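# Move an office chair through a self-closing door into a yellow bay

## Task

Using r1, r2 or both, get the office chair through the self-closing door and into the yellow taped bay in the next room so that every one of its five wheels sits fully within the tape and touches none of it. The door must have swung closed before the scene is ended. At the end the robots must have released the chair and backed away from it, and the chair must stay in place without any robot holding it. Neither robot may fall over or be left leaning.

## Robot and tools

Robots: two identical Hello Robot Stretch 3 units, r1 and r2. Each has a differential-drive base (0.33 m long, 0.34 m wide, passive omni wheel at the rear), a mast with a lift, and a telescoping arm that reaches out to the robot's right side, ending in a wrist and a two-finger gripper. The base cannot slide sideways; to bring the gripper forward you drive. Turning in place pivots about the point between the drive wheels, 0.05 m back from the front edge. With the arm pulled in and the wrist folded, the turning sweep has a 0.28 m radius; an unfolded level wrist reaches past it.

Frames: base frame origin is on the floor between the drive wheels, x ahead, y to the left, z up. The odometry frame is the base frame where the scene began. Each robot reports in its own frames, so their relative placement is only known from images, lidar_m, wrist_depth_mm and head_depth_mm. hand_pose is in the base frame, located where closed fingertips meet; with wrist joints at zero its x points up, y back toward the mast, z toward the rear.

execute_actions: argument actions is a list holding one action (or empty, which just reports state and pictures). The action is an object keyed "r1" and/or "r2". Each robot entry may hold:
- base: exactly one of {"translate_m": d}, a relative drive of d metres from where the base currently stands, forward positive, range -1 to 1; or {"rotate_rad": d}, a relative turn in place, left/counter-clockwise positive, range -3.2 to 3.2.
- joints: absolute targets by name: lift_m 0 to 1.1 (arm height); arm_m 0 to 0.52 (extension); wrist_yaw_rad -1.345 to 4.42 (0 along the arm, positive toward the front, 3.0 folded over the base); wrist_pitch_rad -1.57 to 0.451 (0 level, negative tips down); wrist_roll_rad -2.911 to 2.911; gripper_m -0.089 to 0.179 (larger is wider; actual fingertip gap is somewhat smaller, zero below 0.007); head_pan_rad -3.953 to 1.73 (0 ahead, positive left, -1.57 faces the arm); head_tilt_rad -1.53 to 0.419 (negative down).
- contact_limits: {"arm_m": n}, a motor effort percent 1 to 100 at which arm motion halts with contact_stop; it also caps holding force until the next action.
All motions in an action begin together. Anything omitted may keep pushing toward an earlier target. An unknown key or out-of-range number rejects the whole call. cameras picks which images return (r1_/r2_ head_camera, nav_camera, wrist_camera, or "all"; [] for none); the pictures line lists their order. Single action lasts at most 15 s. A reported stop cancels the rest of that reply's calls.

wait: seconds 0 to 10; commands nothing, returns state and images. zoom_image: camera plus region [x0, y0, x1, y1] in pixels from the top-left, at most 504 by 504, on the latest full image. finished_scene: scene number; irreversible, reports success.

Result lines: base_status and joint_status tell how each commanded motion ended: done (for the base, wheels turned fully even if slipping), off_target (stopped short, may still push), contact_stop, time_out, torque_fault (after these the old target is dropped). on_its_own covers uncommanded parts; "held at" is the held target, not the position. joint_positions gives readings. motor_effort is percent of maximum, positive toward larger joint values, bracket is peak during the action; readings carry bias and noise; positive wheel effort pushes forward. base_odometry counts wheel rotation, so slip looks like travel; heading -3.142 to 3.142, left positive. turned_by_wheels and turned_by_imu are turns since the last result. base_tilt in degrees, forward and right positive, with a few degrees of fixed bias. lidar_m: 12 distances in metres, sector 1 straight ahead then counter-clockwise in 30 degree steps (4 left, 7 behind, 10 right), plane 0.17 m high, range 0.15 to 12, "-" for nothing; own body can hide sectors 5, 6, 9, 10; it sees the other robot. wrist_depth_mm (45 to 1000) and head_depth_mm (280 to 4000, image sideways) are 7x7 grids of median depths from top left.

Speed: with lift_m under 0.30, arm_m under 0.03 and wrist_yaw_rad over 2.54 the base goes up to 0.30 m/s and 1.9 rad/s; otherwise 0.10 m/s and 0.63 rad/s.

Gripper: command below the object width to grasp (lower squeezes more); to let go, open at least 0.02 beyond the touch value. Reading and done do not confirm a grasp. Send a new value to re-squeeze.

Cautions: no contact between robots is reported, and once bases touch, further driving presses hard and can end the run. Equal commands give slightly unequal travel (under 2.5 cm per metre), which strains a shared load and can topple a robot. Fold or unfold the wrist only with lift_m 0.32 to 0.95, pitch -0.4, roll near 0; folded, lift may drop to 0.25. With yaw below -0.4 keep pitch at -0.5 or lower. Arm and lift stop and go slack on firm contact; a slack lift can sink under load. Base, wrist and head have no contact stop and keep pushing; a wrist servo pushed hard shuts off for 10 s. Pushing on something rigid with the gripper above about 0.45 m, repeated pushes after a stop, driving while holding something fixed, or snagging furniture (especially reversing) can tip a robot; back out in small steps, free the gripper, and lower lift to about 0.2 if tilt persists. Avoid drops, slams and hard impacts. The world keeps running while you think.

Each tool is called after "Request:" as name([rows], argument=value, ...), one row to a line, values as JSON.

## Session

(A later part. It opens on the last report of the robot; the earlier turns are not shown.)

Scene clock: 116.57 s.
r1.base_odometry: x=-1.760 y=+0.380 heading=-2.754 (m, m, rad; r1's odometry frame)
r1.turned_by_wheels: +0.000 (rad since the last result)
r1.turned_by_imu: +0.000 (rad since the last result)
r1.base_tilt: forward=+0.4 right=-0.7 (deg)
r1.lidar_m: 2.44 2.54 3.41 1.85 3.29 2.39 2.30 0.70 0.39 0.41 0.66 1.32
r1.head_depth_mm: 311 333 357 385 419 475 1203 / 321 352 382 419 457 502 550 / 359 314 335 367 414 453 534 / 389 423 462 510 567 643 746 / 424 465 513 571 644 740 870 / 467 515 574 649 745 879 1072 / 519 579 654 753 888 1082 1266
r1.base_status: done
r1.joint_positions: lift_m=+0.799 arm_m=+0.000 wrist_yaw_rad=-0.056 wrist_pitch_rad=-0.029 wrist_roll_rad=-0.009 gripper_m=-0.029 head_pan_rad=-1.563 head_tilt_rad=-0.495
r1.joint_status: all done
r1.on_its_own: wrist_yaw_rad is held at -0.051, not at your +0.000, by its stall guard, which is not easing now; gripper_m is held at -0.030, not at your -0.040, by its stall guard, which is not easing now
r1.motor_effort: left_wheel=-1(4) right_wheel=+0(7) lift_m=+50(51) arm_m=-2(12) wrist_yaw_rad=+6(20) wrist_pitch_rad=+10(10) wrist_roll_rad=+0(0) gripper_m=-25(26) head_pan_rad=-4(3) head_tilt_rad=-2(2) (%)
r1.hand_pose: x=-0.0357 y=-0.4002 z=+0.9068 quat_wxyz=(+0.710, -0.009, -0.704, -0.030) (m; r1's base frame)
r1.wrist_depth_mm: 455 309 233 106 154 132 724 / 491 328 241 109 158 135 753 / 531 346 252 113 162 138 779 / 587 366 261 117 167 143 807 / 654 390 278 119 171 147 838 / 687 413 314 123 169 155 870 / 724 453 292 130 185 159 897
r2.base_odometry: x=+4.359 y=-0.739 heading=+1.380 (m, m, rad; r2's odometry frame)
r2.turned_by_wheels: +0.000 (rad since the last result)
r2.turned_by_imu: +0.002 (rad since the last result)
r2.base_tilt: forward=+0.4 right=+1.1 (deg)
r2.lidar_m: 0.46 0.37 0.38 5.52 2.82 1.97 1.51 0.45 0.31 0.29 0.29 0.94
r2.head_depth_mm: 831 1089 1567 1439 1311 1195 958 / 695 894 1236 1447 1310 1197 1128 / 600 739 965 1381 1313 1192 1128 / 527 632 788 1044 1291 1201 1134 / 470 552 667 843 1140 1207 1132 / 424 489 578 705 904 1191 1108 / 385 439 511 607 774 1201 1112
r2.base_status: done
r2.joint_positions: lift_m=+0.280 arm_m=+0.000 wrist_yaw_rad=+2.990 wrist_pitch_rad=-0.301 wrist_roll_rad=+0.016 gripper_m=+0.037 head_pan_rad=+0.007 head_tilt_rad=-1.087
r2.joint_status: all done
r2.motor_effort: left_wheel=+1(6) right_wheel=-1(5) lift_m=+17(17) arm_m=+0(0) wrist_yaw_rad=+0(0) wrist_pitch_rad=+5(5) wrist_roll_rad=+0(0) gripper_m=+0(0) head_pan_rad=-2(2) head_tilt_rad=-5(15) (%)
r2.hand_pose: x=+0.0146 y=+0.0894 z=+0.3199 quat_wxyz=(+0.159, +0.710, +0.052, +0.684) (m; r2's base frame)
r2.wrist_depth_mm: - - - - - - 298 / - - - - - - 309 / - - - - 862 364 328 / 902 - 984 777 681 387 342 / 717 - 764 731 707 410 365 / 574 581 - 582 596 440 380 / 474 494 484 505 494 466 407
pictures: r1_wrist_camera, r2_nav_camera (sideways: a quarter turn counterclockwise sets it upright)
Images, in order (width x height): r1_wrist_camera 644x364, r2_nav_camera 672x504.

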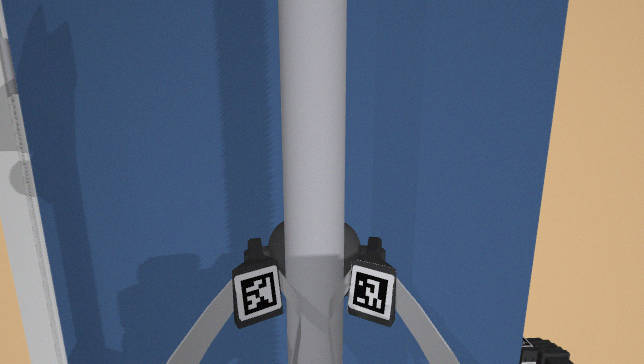

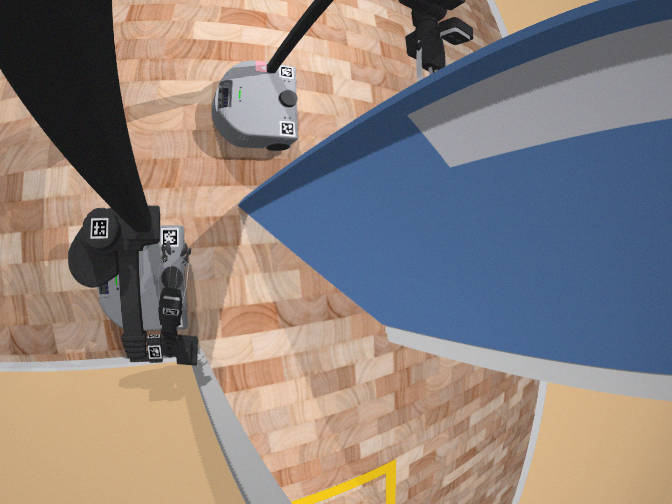

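Request:
execute_actions([
  {"r2":{"base":{"translate_m":0.21}}},
], cameras=[])

Request:
execute_actions([
  {"r1":{"joints":{"gripper_m":0.12}}},
], cameras=[])

Request:
wait(seconds=1)

Scene clock: 123.47 s.
r1.base_odometry: x=-1.760 y=+0.380 heading=-2.754 (m, m, rad; r1's odometry frame)
r1.turned_by_wheels: +0.000 (rad since the last result)
r1.turned_by_imu: +0.000 (rad since the last result)
r1.base_tilt: forward=+0.4 right=-0.7 (deg)
r1.lidar_m: 2.45 2.53 3.42 1.85 3.30 2.39 2.30 1.35 0.39 0.41 0.66 1.32
r1.head_depth_mm: 311 333 357 385 419 477 774 / 321 351 382 419 458 503 551 / 359 314 335 367 414 453 536 / 390 423 462 510 566 644 745 / 424 464 512 571 643 738 870 / 467 515 574 649 744 879 1074 / 519 579 655 753 887 1081 1269
r1.base_status: not commanded
r1.joint_positions: lift_m=+0.799 arm_m=+0.000 wrist_yaw_rad=-0.056 wrist_pitch_rad=-0.029 wrist_roll_rad=-0.009 gripper_m=-0.029 head_pan_rad=-1.563 head_tilt_rad=-0.495
r1.joint_status: not commanded
r1.on_its_own: wrist_yaw_rad is held at -0.051, not at your +0.000, by its stall guard, which is not easing now; gripper_m is held at -0.030, not at your -0.040, by its stall guard, which is not easing now
r1.motor_effort: left_wheel=-1(1) right_wheel=+0(0) lift_m=+51(51) arm_m=-3(2) wrist_yaw_rad=+6(6) wrist_pitch_rad=+10(10) wrist_roll_rad=+0(0) gripper_m=-25(25) head_pan_rad=-4(4) head_tilt_rad=-2(2) (%)
r1.hand_pose: x=-0.0357 y=-0.4002 z=+0.9068 quat_wxyz=(+0.710, -0.009, -0.704, -0.030) (m; r1's base frame)
r1.wrist_depth_mm: 453 310 231 106 154 132 262 / 490 328 242 109 158 135 271 / 529 348 251 113 162 138 289 / 577 365 262 117 166 144 292 / 647 386 278 120 170 148 820 / 688 412 314 123 169 154 871 / 720 452 292 130 187 158 900
r2.base_odometry: x=+4.399 y=-0.533 heading=+1.380 (m, m, rad; r2's odometry frame)
r2.turned_by_wheels: +0.000 (rad since the last result)
r2.turned_by_imu: +0.002 (rad since the last result)
r2.base_tilt: forward=+0.4 right=+1.0 (deg)
r2.lidar_m: 0.30 0.24 0.24 0.26 3.15 2.19 1.44 0.43 0.30 0.35 3.33 0.61
r2.head_depth_mm: 511 692 1043 1428 1313 1205 1105 / 430 550 764 1237 1316 1208 1119 / 371 457 594 850 1285 1192 1125 / 326 391 487 645 957 1204 1140 / 297 341 413 521 707 1101 1128 / - 303 357 437 559 780 1093 / - 289 316 375 464 605 1082
r2.base_status: done
r2.joint_positions: lift_m=+0.280 arm_m=+0.000 wrist_yaw_rad=+2.990 wrist_pitch_rad=-0.301 wrist_roll_rad=+0.016 gripper_m=+0.037 head_pan_rad=+0.007 head_tilt_rad=-1.087
r2.joint_status: not commanded
r2.motor_effort: left_wheel=+1(8) right_wheel=-1(5) lift_m=+17(17) arm_m=+0(0) wrist_yaw_rad=+0(0) wrist_pitch_rad=+5(5) wrist_roll_rad=+0(0) gripper_m=+0(0) head_pan_rad=-2(2) head_tilt_rad=-4(4) (%)
r2.hand_pose: x=+0.0146 y=+0.0894 z=+0.3199 quat_wxyz=(+0.159, +0.710, +0.052, +0.684) (m; r2's base frame)
r2.wrist_depth_mm: - - - 282 250 222 202 / - - - 302 263 232 210 / - - - 325 278 248 222 / 929 - 716 344 296 261 234 / 700 - 721 633 315 277 246 / 575 580 - 564 329 296 260 / 484 487 491 443 389 315 276
pictures: none
No camera images: the call's "cameras" was empty. Leave "cameras" out to get every camera's image.

Scene clock: 127.93 s.
r1.base_odometry: x=-1.760 y=+0.380 heading=-2.754 (m, m, rad; r1's odometry frame)
r1.turned_by_wheels: +0.000 (rad since the last result)
r1.turned_by_imu: +0.000 (rad since the last result)
r1.base_tilt: forward=+0.4 right=-0.8 (deg)
r1.lidar_m: 2.45 2.54 3.41 1.85 3.30 2.38 2.29 1.35 0.47 0.49 0.72 1.32
r1.head_depth_mm: 366 395 433 469 511 562 674 / 400 425 397 435 514 528 670 / 427 460 500 546 604 672 724 / 456 495 539 594 663 734 861 / 489 535 587 653 735 844 982 / 530 580 646 724 826 963 1161 / 574 635 715 812 949 1129 1295
r1.base_status: not commanded
r1.joint_positions: lift_m=+0.799 arm_m=+0.000 wrist_yaw_rad=-0.053 wrist_pitch_rad=-0.026 wrist_roll_rad=-0.009 gripper_m=+0.120 head_pan_rad=-1.563 head_tilt_rad=-0.495
r1.joint_status: all done
r1.on_its_own: wrist_yaw_rad is held at -0.051, not at your +0.000, by its stall guard, which is not easing now
r1.motor_effort: left_wheel=-1(1) right_wheel=+0(0) lift_m=+52(51) arm_m=-3(2) wrist_yaw_rad=+3(8) wrist_pitch_rad=+8(10) wrist_roll_rad=+1(0) gripper_m=+0(96) head_pan_rad=-3(4) head_tilt_rad=-3(2) (%)
r1.hand_pose: x=-0.0351 y=-0.4003 z=+0.9075 quat_wxyz=(+0.710, -0.009, -0.704, -0.028) (m; r1's base frame)
r1.wrist_depth_mm: 515 394 315 261 210 196 262 / 548 407 326 269 174 200 274 / 576 430 340 278 177 207 290 / 620 454 353 286 181 213 290 / 658 488 360 296 185 220 831 / 690 561 374 305 190 309 854 / 723 515 396 319 215 239 886
r2.base_odometry: x=+4.399 y=-0.533 heading=+1.380 (m, m, rad; r2's odometry frame)
r2.turned_by_wheels: +0.000 (rad since the last result)
r2.turned_by_imu: +0.000 (rad since the last result)
r2.base_tilt: forward=+0.4 right=+1.1 (deg)
r2.lidar_m: 0.23 0.17 0.17 0.18 3.13 2.18 1.43 0.43 0.30 0.35 3.31 0.55
r2.head_depth_mm: 451 637 1040 1429 1312 1201 1103 / 356 466 669 1187 1310 1202 1130 / 302 366 483 701 1262 1206 1128 / - 307 377 499 739 1173 1138 / - - 312 387 517 783 1122 / - - - 318 398 539 822 / - - - 291 325 411 568
r2.base_status: not commanded
r2.joint_positions: lift_m=+0.280 arm_m=+0.000 wrist_yaw_rad=+2.990 wrist_pitch_rad=-0.301 wrist_roll_rad=+0.016 gripper_m=+0.037 head_pan_rad=+0.005 head_tilt_rad=-1.088
r2.joint_status: not commanded
r2.motor_effort: left_wheel=+1(11) right_wheel=+0(5) lift_m=+17(18) arm_m=+0(1) wrist_yaw_rad=+0(1) wrist_pitch_rad=+5(5) wrist_roll_rad=+0(0) gripper_m=+0(0) head_pan_rad=-2(3) head_tilt_rad=-5(4) (%)
r2.hand_pose: x=+0.0146 y=+0.0894 z=+0.3198 quat_wxyz=(+0.159, +0.710, +0.052, +0.684) (m; r2's base frame)
r2.wrist_depth_mm: - - - 202 184 168 155 / - - - 215 194 177 163 / - - - 231 208 189 172 / 911 - 694 249 221 199 181 / 711 - 723 275 238 213 193 / 575 576 - 306 248 228 204 / 480 487 484 321 291 245 220
pictures: none
No camera images: the call's "cameras" was empty. Leave "cameras" out to get every camera's image.

Scene clock: 128.93 s.
r1.base_odometry: x=-1.760 y=+0.380 heading=-2.754 (m, m, rad; r1's odometry frame)
r1.turned_by_wheels: +0.000 (rad since the last result)
r1.turned_by_imu: +0.000 (rad since the last result)
r1.base_tilt: forward=+0.4 right=-0.7 (deg)
r1.lidar_m: 2.45 2.52 3.43 1.85 3.29 2.39 2.29 1.35 0.47 0.49 0.72 1.32
r1.head_depth_mm: 366 394 432 470 510 562 673 / 399 426 398 435 514 528 672 / 427 461 500 546 603 672 725 / 455 496 541 595 662 736 865 / 490 535 587 654 736 842 989 / 528 582 646 724 828 966 1158 / 574 638 713 813 944 1128 1301
r1.base_status: not commanded
r1.joint_positions: lift_m=+0.799 arm_m=+0.000 wrist_yaw_rad=-0.053 wrist_pitch_rad=-0.026 wrist_roll_rad=-0.009 gripper_m=+0.120 head_pan_rad=-1.563 head_tilt_rad=-0.495
r1.joint_status: all done
r1.on_its_own: wrist_yaw_rad is held at -0.051, not at your +0.000, by its stall guard, which is not easing now
r1.motor_effort: left_wheel=-1(1) right_wheel=+0(0) lift_m=+51(51) arm_m=-2(2) wrist_yaw_rad=+3(8) wrist_pitch_rad=+9(10) wrist_roll_rad=+0(0) gripper_m=+0(96) head_pan_rad=-4(4) head_tilt_rad=-3(2) (%)
r1.hand_pose: x=-0.0351 y=-0.4003 z=+0.9075 quat_wxyz=(+0.710, -0.009, -0.704, -0.028) (m; r1's base frame)
r1.wrist_depth_mm: 508 394 313 261 210 196 261 / 539 411 326 268 174 200 273 / 578 428 336 277 176 208 289 / 619 454 350 286 181 215 292 / 668 490 360 298 185 220 822 / 688 565 374 306 189 309 866 / 724 517 394 319 216 240 907
r2.base_odometry: x=+4.399 y=-0.533 heading=+1.380 (m, m, rad; r2's odometry frame)
r2.turned_by_wheels: +0.000 (rad since the last result)
r2.turned_by_imu: +0.000 (rad since the last result)
r2.base_tilt: forward=+0.5 right=+1.1 (deg)
r2.lidar_m: 0.23 0.17 0.17 0.18 3.13 2.19 1.43 0.43 0.30 0.35 3.32 0.55
r2.head_depth_mm: 450 638 1041 1426 1302 1203 1106 / 356 466 668 1189 1310 1194 1129 / 303 366 483 703 1260 1202 1134 / - 307 377 500 741 1168 1133 / - - 312 387 518 783 1117 / - - - 318 398 539 824 / - - - 290 325 410 568
r2.base_status: not commanded
r2.joint_positions: lift_m=+0.280 arm_m=+0.000 wrist_yaw_rad=+2.990 wrist_pitch_rad=-0.301 wrist_roll_rad=+0.016 gripper_m=+0.037 head_pan_rad=+0.005 head_tilt_rad=-1.088
r2.joint_status: not commanded
r2.motor_effort: left_wheel=+1(11) right_wheel=+0(5) lift_m=+17(18) arm_m=+0(1) wrist_yaw_rad=+0(1) wrist_pitch_rad=+5(5) wrist_roll_rad=+0(0) gripper_m=+0(0) head_pan_rad=-1(3) head_tilt_rad=-3(4) (%)
r2.hand_pose: x=+0.0146 y=+0.0894 z=+0.3198 quat_wxyz=(+0.159, +0.710, +0.052, +0.684) (m; r2's base frame)
r2.wrist_depth_mm: - - - 203 183 168 155 / - - - 215 194 178 162 / - - - 231 208 187 171 / 943 - 710 249 223 200 181 / 707 - 727 274 238 213 193 / 576 587 - 308 246 230 204 / 482 491 493 318 291 246 220
wait: 1.00 s; at rest by 0.27 s
pictures: r1_head_camera (sideways: a quarter turn clockwise sets it upright), r1_nav_camera (sideways: a quarter turn counterclockwise sets it upright), r1_wrist_camera, r2_head_camera (sideways: a quarter turn clockwise sets it upright), r2_nav_camera (sideways: a quarter turn counterclockwise sets it upright), r2_wrist_camera
Images, in order (width x height): r1_head_camera 896x504, r1_nav_camera 672x504, r1_wrist_camera 644x364, r2_head_camera 896x504, r2_nav_camera 672x504, r2_wrist_camera 644x364.

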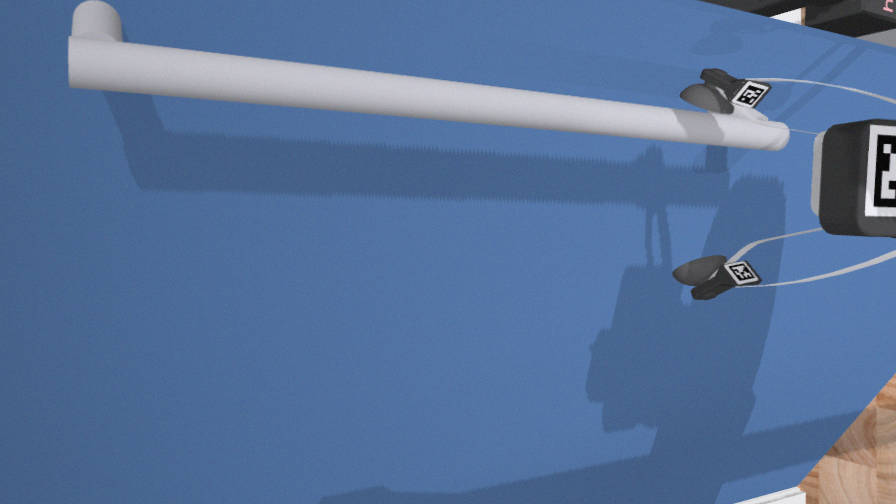

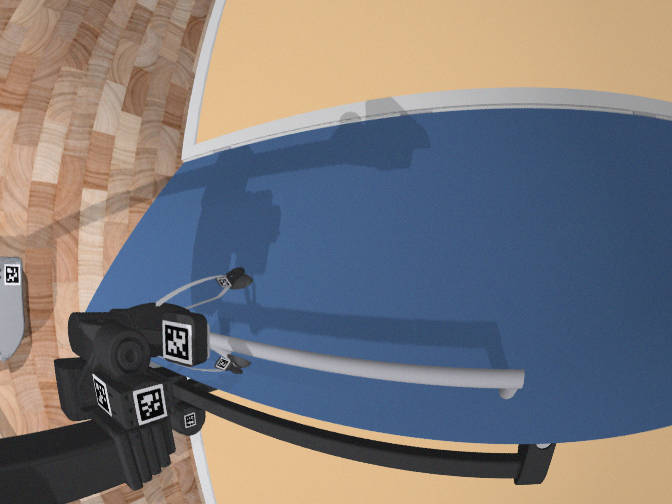

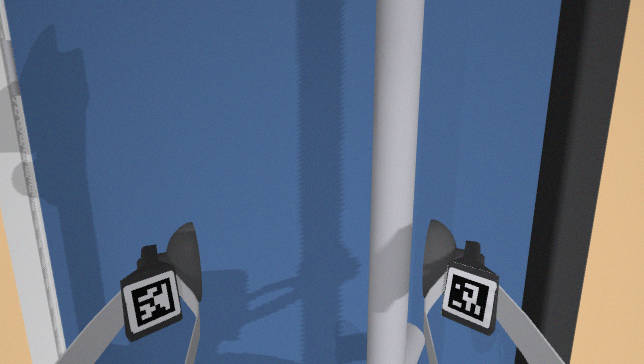

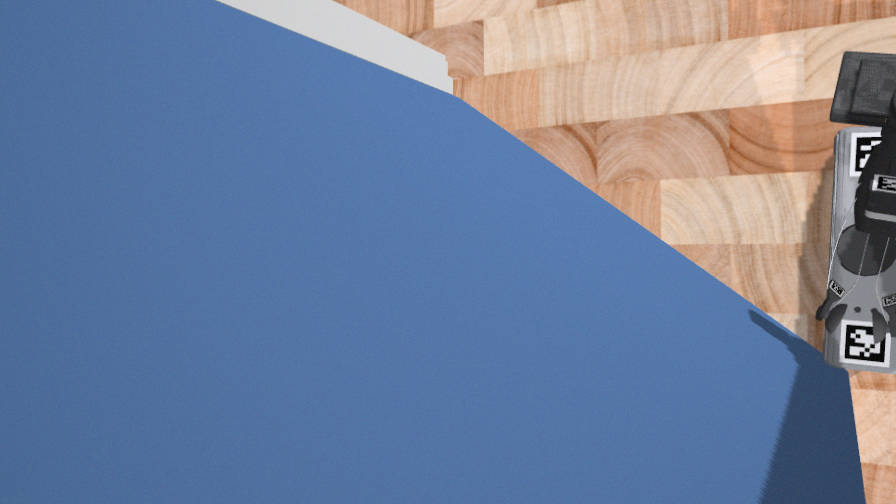

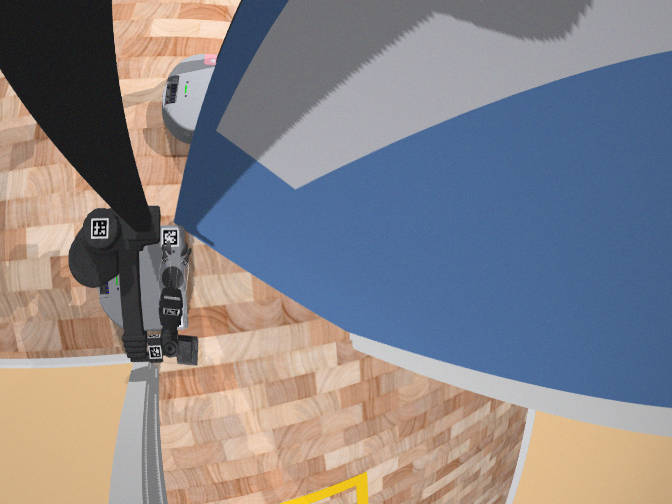

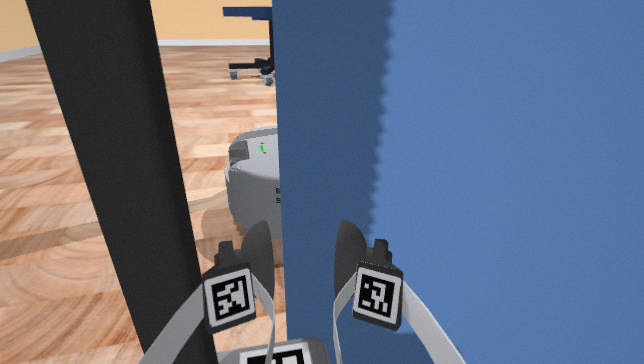

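Request:
execute_actions([
  {"r1":{"joints":{"wrist_pitch_rad":-0.7}}},
], cameras=[])

Request:
execute_actions([
  {"r1":{"base":{"rotate_rad":1.14},"joints":{"wrist_yaw_rad":2.0,"gripper_m":0.03,"lift_m":0.5,"head_pan_rad":1.2,"head_tilt_rad":-0.8}},"r2":{"base":{"translate_m":0.12}}},
], cameras=[])

Request:
execute_actions([
  {"r1":{"base":{"translate_m":0.2},"joints":{"wrist_yaw_rad":3.0,"wrist_pitch_rad":-0.4,"lift_m":0.28}},"r2":{"base":{"rotate_rad":0.5}}},
], cameras=["r2_nav_camera"])

Request:
execute_actions([
  {"r1":{"base":{"translate_m":1}},"r2":{"base":{"translate_m":0.4},"joints":{"lift_m":0.33}}},
], cameras=["r2_nav_camera"])

Request:
execute_actions([
  {"r1":{"base":{"translate_m":1}},"r2":{"base":{"translate_m":0.3}}},
], cameras=["r2_nav_camera","r1_nav_camera","r1_head_camera"])

Scene clock: 142.20 s.
r1.base_odometry: x=-1.760 y=+0.380 heading=-2.754 (m, m, rad; r1's odometry frame)
r1.turned_by_wheels: +0.000 (rad since the last result)
r1.turned_by_imu: +0.000 (rad since the last result)
r1.base_tilt: forward=+0.5 right=-0.8 (deg)
r1.lidar_m: 2.45 2.53 3.44 1.84 3.29 2.39 2.29 1.36 0.47 0.49 0.72 1.32
r1.head_depth_mm: 366 395 431 470 510 561 672 / 399 425 398 436 515 573 681 / 426 461 500 546 603 671 752 / 456 494 540 595 662 747 855 / 489 534 586 652 734 841 985 / 528 581 645 724 827 962 1156 / 574 636 712 813 944 1128 1298
r1.base_status: not commanded
r1.joint_positions: lift_m=+0.799 arm_m=+0.000 wrist_yaw_rad=-0.053 wrist_pitch_rad=-0.707 wrist_roll_rad=-0.009 gripper_m=+0.120 head_pan_rad=-1.563 head_tilt_rad=-0.495
r1.joint_status: all done
r1.on_its_own: wrist_yaw_rad is held at -0.051, not at your +0.000, by its stall guard, which is not easing now
r1.motor_effort: left_wheel=-1(1) right_wheel=+0(0) lift_m=+51(51) arm_m=-3(3) wrist_yaw_rad=+3(3) wrist_pitch_rad=+2(8) wrist_roll_rad=+0(0) gripper_m=+0(0) head_pan_rad=-3(3) head_tilt_rad=-2(2) (%)
r1.hand_pose: x=-0.0311 y=-0.3241 z=+0.7534 quat_wxyz=(+0.660, +0.228, -0.666, -0.262) (m; r1's base frame)
r1.wrist_depth_mm: 571 423 334 274 180 203 288 / 708 529 392 312 237 238 868 / 846 686 479 364 297 367 - / 997 948 606 439 340 454 - / - - 842 544 430 517 - / 952 964 912 714 587 941 951 / 838 825 854 840 833 841 848
r2.base_odometry: x=+4.399 y=-0.533 heading=+1.380 (m, m, rad; r2's odometry frame)
r2.turned_by_wheels: +0.000 (rad since the last result)
r2.turned_by_imu: +0.000 (rad since the last result)
r2.base_tilt: forward=+0.4 right=+1.1 (deg)
r2.lidar_m: 0.23 0.17 0.17 0.18 3.11 2.19 1.44 0.43 0.30 0.35 3.33 0.55
r2.head_depth_mm: 451 637 1046 1434 1310 1201 1104 / 356 466 668 1187 1317 1197 1132 / 303 367 482 704 1259 1197 1128 / - 307 377 498 737 1171 1129 / - - 312 387 517 782 1122 / - - - 318 398 538 822 / - - - 291 325 410 568
r2.base_status: not commanded
r2.joint_positions: lift_m=+0.280 arm_m=+0.000 wrist_yaw_rad=+2.990 wrist_pitch_rad=-0.301 wrist_roll_rad=+0.016 gripper_m=+0.037 head_pan_rad=+0.005 head_tilt_rad=-1.088
r2.joint_status: not commanded
r2.motor_effort: left_wheel=+1(2) right_wheel=+0(0) lift_m=+18(17) arm_m=+0(0) wrist_yaw_rad=+0(0) wrist_pitch_rad=+5(5) wrist_roll_rad=+0(0) gripper_m=+0(0) head_pan_rad=-2(3) head_tilt_rad=-3(5) (%)
r2.hand_pose: x=+0.0146 y=+0.0894 z=+0.3198 quat_wxyz=(+0.159, +0.710, +0.052, +0.684) (m; r2's base frame)
r2.wrist_depth_mm: - - - 202 184 168 154 / - - - 214 193 178 163 / - - - 229 207 188 172 / 894 - 717 249 222 199 181 / 711 - 717 272 237 213 192 / 580 579 - 306 249 229 205 / 479 490 494 315 291 246 219
pictures: none
No camera images: the call's "cameras" was empty. Leave "cameras" out to get every camera's image.

Scene clock: 145.77 s.
r1.base_odometry: x=-1.760 y=+0.380 heading=-1.614 (m, m, rad; r1's odometry frame)
r1.turned_by_wheels: +1.140 (rad since the last result)
r1.turned_by_imu: +1.133 (rad since the last result)
r1.base_tilt: forward=+0.5 right=-0.8 (deg)
r1.lidar_m: 3.78 1.85 3.00 2.34 2.31 1.24 0.39 0.43 0.77 1.46 2.45 2.61
r1.head_depth_mm: - 2965 2256 1816 1521 1310 1145 / 3699 2965 2249 1814 1526 1311 1153 / 3338 2975 2257 1813 1517 1314 1155 / 2965 2991 2270 1829 1540 1309 1153 / 2675 2836 2249 1825 1530 1316 1153 / 2459 2675 2271 1828 1529 1321 1151 / 2258 2474 2250 1837 1543 1325 1153
r1.base_status: done
r1.joint_positions: lift_m=+0.501 arm_m=+0.000 wrist_yaw_rad=+1.998 wrist_pitch_rad=-0.708 wrist_roll_rad=-0.009 gripper_m=+0.030 head_pan_rad=+1.193 head_tilt_rad=-0.790
r1.joint_status: all done
r1.motor_effort: left_wheel=-3(6) right_wheel=+1(3) lift_m=+21(45) arm_m=-3(3) wrist_yaw_rad=+3(4) wrist_pitch_rad=+3(3) wrist_roll_rad=+1(0) gripper_m=-1(97) head_pan_rad=+4(54) head_tilt_rad=-5(29) (%)
r1.hand_pose: x=+0.1415 y=-0.0712 z=+0.4543 quat_wxyz=(+0.566, +0.688, -0.150, +0.428) (m; r1's base frame)
r1.wrist_depth_mm: - - - - - - - / - - - - - - - / 928 936 934 926 934 948 966 / 787 796 792 807 811 800 825 / 690 688 698 709 699 711 715 / 615 620 632 627 630 622 633 / 552 557 551 563 555 566 569
r2.base_odometry: x=+4.422 y=-0.415 heading=+1.380 (m, m, rad; r2's odometry frame)
r2.turned_by_wheels: +0.000 (rad since the last result)
r2.turned_by_imu: +0.001 (rad since the last result)
r2.base_tilt: forward=+0.4 right=+1.1 (deg)
r2.lidar_m: 0.21 0.17 0.16 0.18 3.30 2.32 1.39 0.40 0.36 3.23 3.30 0.42
r2.head_depth_mm: 332 448 691 1211 1310 1192 1102 / 297 357 495 805 1296 1200 1130 / - 306 386 550 968 1197 1129 / - - 316 418 621 1157 1136 / - - 293 337 458 715 1114 / - - - 297 363 506 836 / - - - - 310 392 565
r2.base_status: done
r2.joint_positions: lift_m=+0.280 arm_m=+0.000 wrist_yaw_rad=+2.990 wrist_pitch_rad=-0.301 wrist_roll_rad=+0.016 gripper_m=+0.037 head_pan_rad=+0.005 head_tilt_rad=-1.088
r2.joint_status: not commanded
r2.motor_effort: left_wheel=+0(15) right_wheel=+0(6) lift_m=+17(18) arm_m=+0(0) wrist_yaw_rad=+0(0) wrist_pitch_rad=+5(5) wrist_roll_rad=+0(0) gripper_m=+0(0) head_pan_rad=-2(2) head_tilt_rad=-3(5) (%)
r2.hand_pose: x=+0.0146 y=+0.0894 z=+0.3198 quat_wxyz=(+0.159, +0.710, +0.052, +0.684) (m; r2's base frame)
r2.wrist_depth_mm: - - 233 202 180 162 146 / - - 249 216 191 169 153 / - - 272 232 203 179 161 / 916 - 297 250 216 190 169 / 715 - 325 277 229 202 179 / 578 569 - 304 241 215 189 / 475 488 385 320 278 231 201
pictures: none
No camera images: the call's "cameras" was empty. Leave "cameras" out to get every camera's image.

Scene clock: 149.20 s.
r1.base_odometry: x=-1.769 y=+0.180 heading=-1.614 (m, m, rad; r1's odometry frame)
r1.turned_by_wheels: +0.000 (rad since the last result)
r1.turned_by_imu: +0.000 (rad since the last result)
r1.base_tilt: forward=+0.5 right=-0.8 (deg)
r1.lidar_m: 3.63 1.67 3.10 2.43 2.39 1.47 0.64 0.71 1.17 1.74 2.37 2.51
r1.head_depth_mm: - 2959 2231 1813 1523 1313 1148 / 3746 2987 2245 1824 1527 1315 1150 / 3432 2981 2261 1826 1524 1313 1155 / 3058 2975 2272 1817 1513 1322 1158 / 2772 2902 2268 1818 1534 1319 1153 / 2546 2748 2288 1844 1535 1320 1161 / 2347 2597 2276 1851 1543 1322 1152
r1.base_status: done
r1.joint_positions: lift_m=+0.281 arm_m=+0.000 wrist_yaw_rad=+2.998 wrist_pitch_rad=-0.422 wrist_roll_rad=-0.009 gripper_m=+0.030 head_pan_rad=+1.193 head_tilt_rad=-0.791
r1.joint_status: all done
r1.motor_effort: left_wheel=-3(14) right_wheel=+1(8) lift_m=+21(23) arm_m=-3(3) wrist_yaw_rad=+2(3) wrist_pitch_rad=+7(9) wrist_roll_rad=+0(0) gripper_m=+0(0) head_pan_rad=+4(4) head_tilt_rad=-5(5) (%)
r1.hand_pose: x=+0.0107 y=+0.0764 z=+0.2923 quat_wxyz=(+0.197, +0.697, +0.099, +0.682) (m; r1's base frame)
r1.wrist_depth_mm: - - - - - - - / - - - - - - - / - - - - - - - / 747 754 759 766 767 761 764 / 596 602 624 611 604 603 605 / 496 500 - - 500 499 504 / 440 - - - 427 428 432
r2.base_odometry: x=+4.422 y=-0.415 heading=+1.880 (m, m, rad; r2's odometry frame)
r2.turned_by_wheels: +0.500 (rad since the last result)
r2.turned_by_imu: +0.489 (rad since the last result)
r2.base_tilt: forward=+0.4 right=+1.0 (deg)
r2.lidar_m: 0.15 - 0.15 0.18 2.34 1.61 0.44 0.36 3.24 3.31 0.40 0.17
r2.head_depth_mm: - - - 303 474 1190 1105 / - - - - 383 1154 1137 / - - - - 344 749 1140 / - - - - 316 538 1131 / - - - - - 419 930 / - - - - - 359 867 / - - - - - 328 625
r2.base_status: done
r2.joint_positions: lift_m=+0.280 arm_m=+0.000 wrist_yaw_rad=+2.990 wrist_pitch_rad=-0.301 wrist_roll_rad=+0.016 gripper_m=+0.037 head_pan_rad=+0.005 head_tilt_rad=-1.089
r2.joint_status: not commanded
r2.motor_effort: left_wheel=+1(24) right_wheel=+1(6) lift_m=+18(17) arm_m=+0(0) wrist_yaw_rad=+0(0) wrist_pitch_rad=+5(5) wrist_roll_rad=+0(0) gripper_m=+0(0) head_pan_rad=-2(2) head_tilt_rad=-4(4) (%)
r2.hand_pose: x=+0.0146 y=+0.0894 z=+0.3198 quat_wxyz=(+0.159, +0.710, +0.052, +0.684) (m; r2's base frame)
r2.wrist_depth_mm: - - - 209 159 128 107 / - - - 223 168 133 111 / - - - 238 176 139 114 / 911 - 918 257 186 145 118 / 717 - 745 291 192 151 123 / 574 583 - 334 194 158 127 / 480 491 480 320 231 166 132
pictures: r2_nav_camera (sideways: a quarter turn counterclockwise sets it upright)
Images, in order (width x height): r2_nav_camera 672x504.

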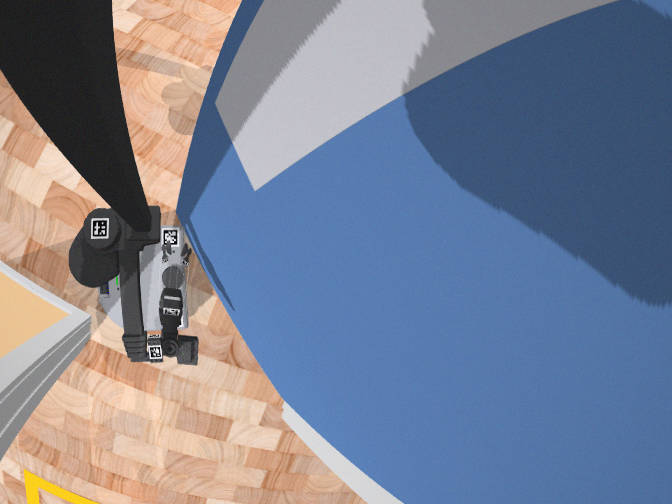

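Scene clock: 154.37 s.
r1.base_odometry: x=-1.812 y=-0.819 heading=-1.614 (m, m, rad; r1's odometry frame)
r1.turned_by_wheels: +0.000 (rad since the last result)
r1.turned_by_imu: +0.002 (rad since the last result)
r1.base_tilt: forward=+0.5 right=-0.8 (deg)
r1.lidar_m: 2.99 3.74 0.87 2.85 2.83 2.65 1.20 1.21 2.15 1.97 1.94 2.06
r1.head_depth_mm: 3587 2938 2253 1159 1023 1303 1148 / 3812 3000 2249 1151 1041 1258 1144 / 3812 2955 2256 1158 1370 1316 1154 / 3653 2990 2273 1193 1345 1315 1154 / 3303 3000 2275 1837 1529 1316 1149 / 3004 2941 2254 1839 1534 1320 1152 / 2781 2862 2284 1851 1552 1325 1157
r1.base_status: done
r1.joint_positions: lift_m=+0.281 arm_m=+0.000 wrist_yaw_rad=+2.999 wrist_pitch_rad=-0.421 wrist_roll_rad=-0.009 gripper_m=+0.030 head_pan_rad=+1.193 head_tilt_rad=-0.791
r1.joint_status: not commanded
r1.motor_effort: left_wheel=-3(6) right_wheel=+1(7) lift_m=+22(22) arm_m=-3(3) wrist_yaw_rad=+2(3) wrist_pitch_rad=+7(8) wrist_roll_rad=+0(0) gripper_m=+0(1) head_pan_rad=+4(4) head_tilt_rad=-5(5) (%)
r1.hand_pose: x=+0.0107 y=+0.0765 z=+0.2925 quat_wxyz=(+0.197, +0.697, +0.099, +0.682) (m; r1's base frame)
r1.wrist_depth_mm: - - - - - - - / - - - - - - - / - - - - 898 874 910 / 754 748 763 756 753 700 767 / 609 600 630 621 601 616 605 / 496 498 - - 507 500 502 / 434 - - - 429 430 431
r2.base_odometry: x=+4.300 y=-0.034 heading=+1.880 (m, m, rad; r2's odometry frame)
r2.turned_by_wheels: +0.000 (rad since the last result)
r2.turned_by_imu: +0.004 (rad since the last result)
r2.base_tilt: forward=+0.5 right=+1.1 (deg)
r2.lidar_m: - 0.15 0.19 3.96 2.72 2.52 0.75 0.77 3.40 0.24 0.15 -
r2.head_depth_mm: - - - - - 338 794 / - - - - - 370 823 / - - - - - 393 1079 / - - - - - 430 1131 / - - - - - 514 1131 / - - - - 314 657 1107 / - - - - 334 915 1110
r2.base_status: done
r2.joint_positions: lift_m=+0.330 arm_m=+0.000 wrist_yaw_rad=+2.993 wrist_pitch_rad=-0.302 wrist_roll_rad=+0.016 gripper_m=+0.037 head_pan_rad=+0.007 head_tilt_rad=-1.099
r2.joint_status: all done
r2.motor_effort: left_wheel=+0(32) right_wheel=+1(21) lift_m=+24(25) arm_m=+0(1) wrist_yaw_rad=-2(9) wrist_pitch_rad=+5(5) wrist_roll_rad=+0(0) gripper_m=+0(3) head_pan_rad=-3(3) head_tilt_rad=+0(3) (%)
r2.hand_pose: x=+0.0139 y=+0.0895 z=+0.3694 quat_wxyz=(+0.159, +0.710, +0.053, +0.684) (m; r2's base frame)
r2.wrist_depth_mm: - - - - 364 184 121 / - - - - 363 183 122 / - - - - 362 181 122 / - - - - 358 182 121 / 807 - 849 825 353 181 120 / 640 645 - 663 279 180 120 / 535 541 552 543 404 179 120
pictures: r2_nav_camera (sideways: a quarter turn counterclockwise sets it upright)
Images, in order (width x height): r2_nav_camera 672x504.

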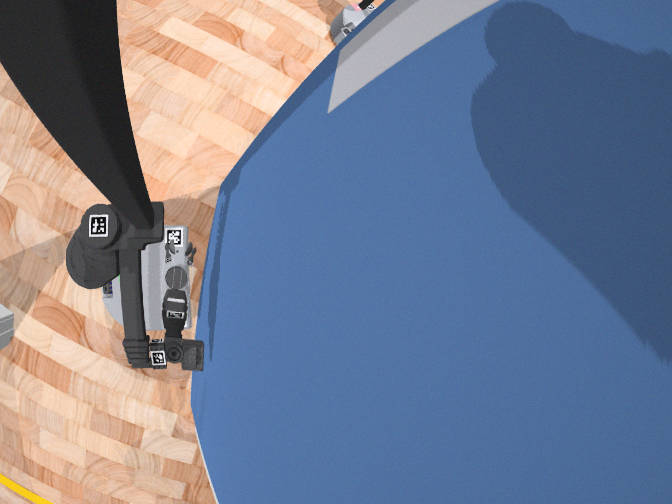

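Scene clock: 159.30 s.
r1.base_odometry: x=-1.856 y=-1.818 heading=-1.614 (m, m, rad; r1's odometry frame)
r1.turned_by_wheels: +0.000 (rad since the last result)
r1.turned_by_imu: +0.002 (rad since the last result)
r1.base_tilt: forward=+0.4 right=-0.8 (deg)
r1.lidar_m: 2.35 2.88 3.04 3.27 3.24 3.44 2.32 2.09 1.99 1.54 1.51 1.61
r1.head_depth_mm: 2770 2826 2247 1802 1522 1306 1145 / 2946 2950 2241 1806 1532 1308 1152 / 3168 2961 2278 1825 1520 1317 1148 / 3526 3005 2279 1826 1535 1313 1153 / 3683 2996 2274 1834 1535 1318 1156 / 3418 2971 2279 1830 1531 1317 1152 / 3163 3013 2293 1834 1547 1327 1140
r1.base_status: done
r1.joint_positions: lift_m=+0.281 arm_m=+0.000 wrist_yaw_rad=+2.999 wrist_pitch_rad=-0.421 wrist_roll_rad=-0.009 gripper_m=+0.030 head_pan_rad=+1.193 head_tilt_rad=-0.791
r1.joint_status: not commanded
r1.motor_effort: left_wheel=-3(8) right_wheel=+1(7) lift_m=+23(22) arm_m=-3(3) wrist_yaw_rad=+2(2) wrist_pitch_rad=+7(7) wrist_roll_rad=+0(0) gripper_m=-1(0) head_pan_rad=+4(4) head_tilt_rad=-5(5) (%)
r1.hand_pose: x=+0.0107 y=+0.0766 z=+0.2925 quat_wxyz=(+0.197, +0.697, +0.099, +0.682) (m; r1's base frame)
r1.wrist_depth_mm: 648 - - - - - - / - - - - - - - / 716 - - - - - - / 714 744 751 760 763 765 778 / 597 602 634 613 606 606 603 / 498 496 - - 503 507 502 / 436 - - - 428 428 429
r2.base_odometry: x=+4.209 y=+0.251 heading=+1.880 (m, m, rad; r2's odometry frame)
r2.turned_by_wheels: +0.000 (rad since the last result)
r2.turned_by_imu: -0.457 (rad since the last result)
r2.base_tilt: forward=+0.4 right=+1.2 (deg)
r2.lidar_m: - - 0.15 2.33 4.02 2.88 2.19 0.96 3.62 0.19 0.15 -
r2.head_depth_mm: - - - - - - 650 / - - - - - - 441 / - - - - - - 417 / - - - - - - 518 / - - - - - - 798 / - - - - - - 1094 / - - - - - 400 1099
r2.base_status: done
r2.joint_positions: lift_m=+0.330 arm_m=+0.000 wrist_yaw_rad=+3.009 wrist_pitch_rad=-0.303 wrist_roll_rad=+0.016 gripper_m=+0.037 head_pan_rad=+0.002 head_tilt_rad=-1.091
r2.joint_status: not commanded
r2.on_its_own: wrist_yaw_rad is at rest, and its effort (-14) is outside its rest range (-12 to +12)
r2.motor_effort: left_wheel=+3(24) right_wheel=+18(51) lift_m=+20(24) arm_m=+0(2) wrist_yaw_rad=-14(27) wrist_pitch_rad=+6(6) wrist_roll_rad=+0(0) gripper_m=+0(0) head_pan_rad=-1(2) head_tilt_rad=-4(3) (%)
r2.hand_pose: x=+0.0100 y=+0.0900 z=+0.3693 quat_wxyz=(+0.153, +0.710, +0.059, +0.685) (m; r2's base frame)
r2.wrist_depth_mm: - - - - 187 107 75 / - - - - 189 108 75 / - - - - 192 108 75 / - - - 991 194 109 76 / 792 818 842 816 195 110 76 / 632 642 - 655 162 110 76 / 544 542 552 518 226 111 77
pictures: r1_head_camera (sideways: a quarter turn clockwise sets it upright), r1_nav_camera (sideways: a quarter turn counterclockwise sets it upright), r2_nav_camera (sideways: a quarter turn counterclockwise sets it upright)
Images, in order (width x height): r1_head_camera 896x504, r1_nav_camera 672x504, r2_nav_camera 672x504.

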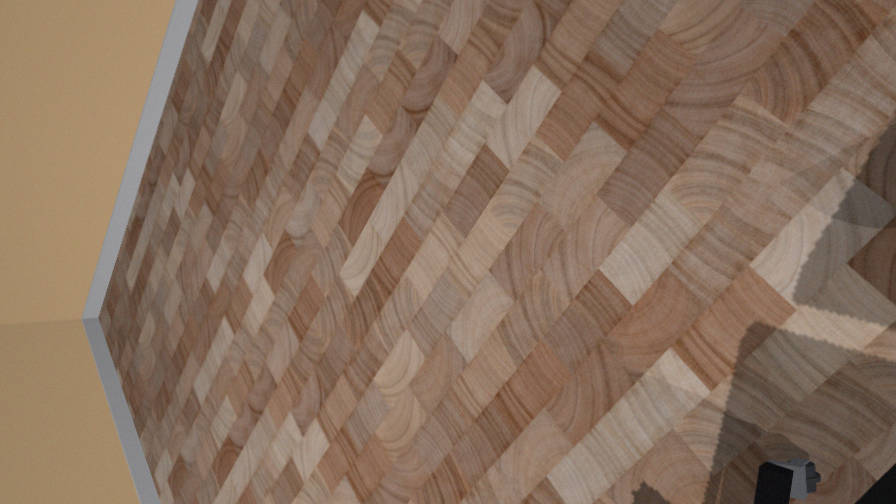

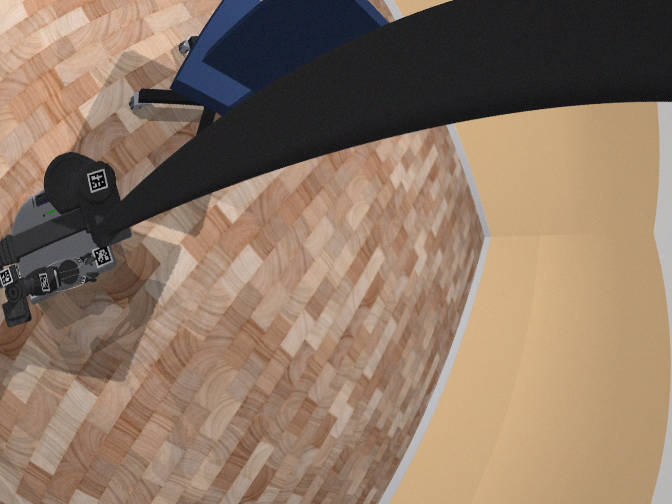

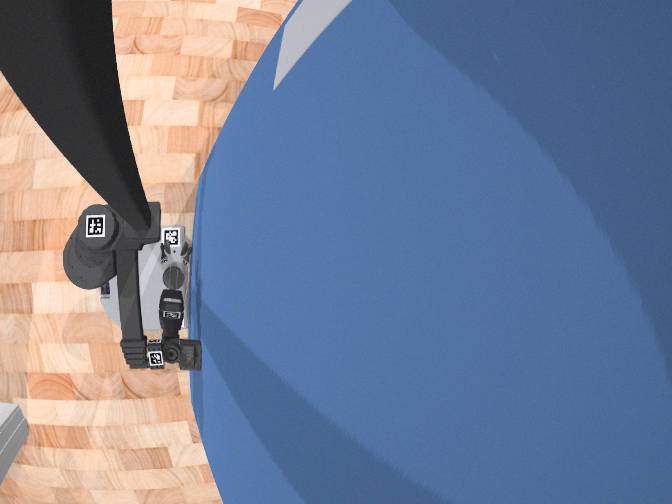

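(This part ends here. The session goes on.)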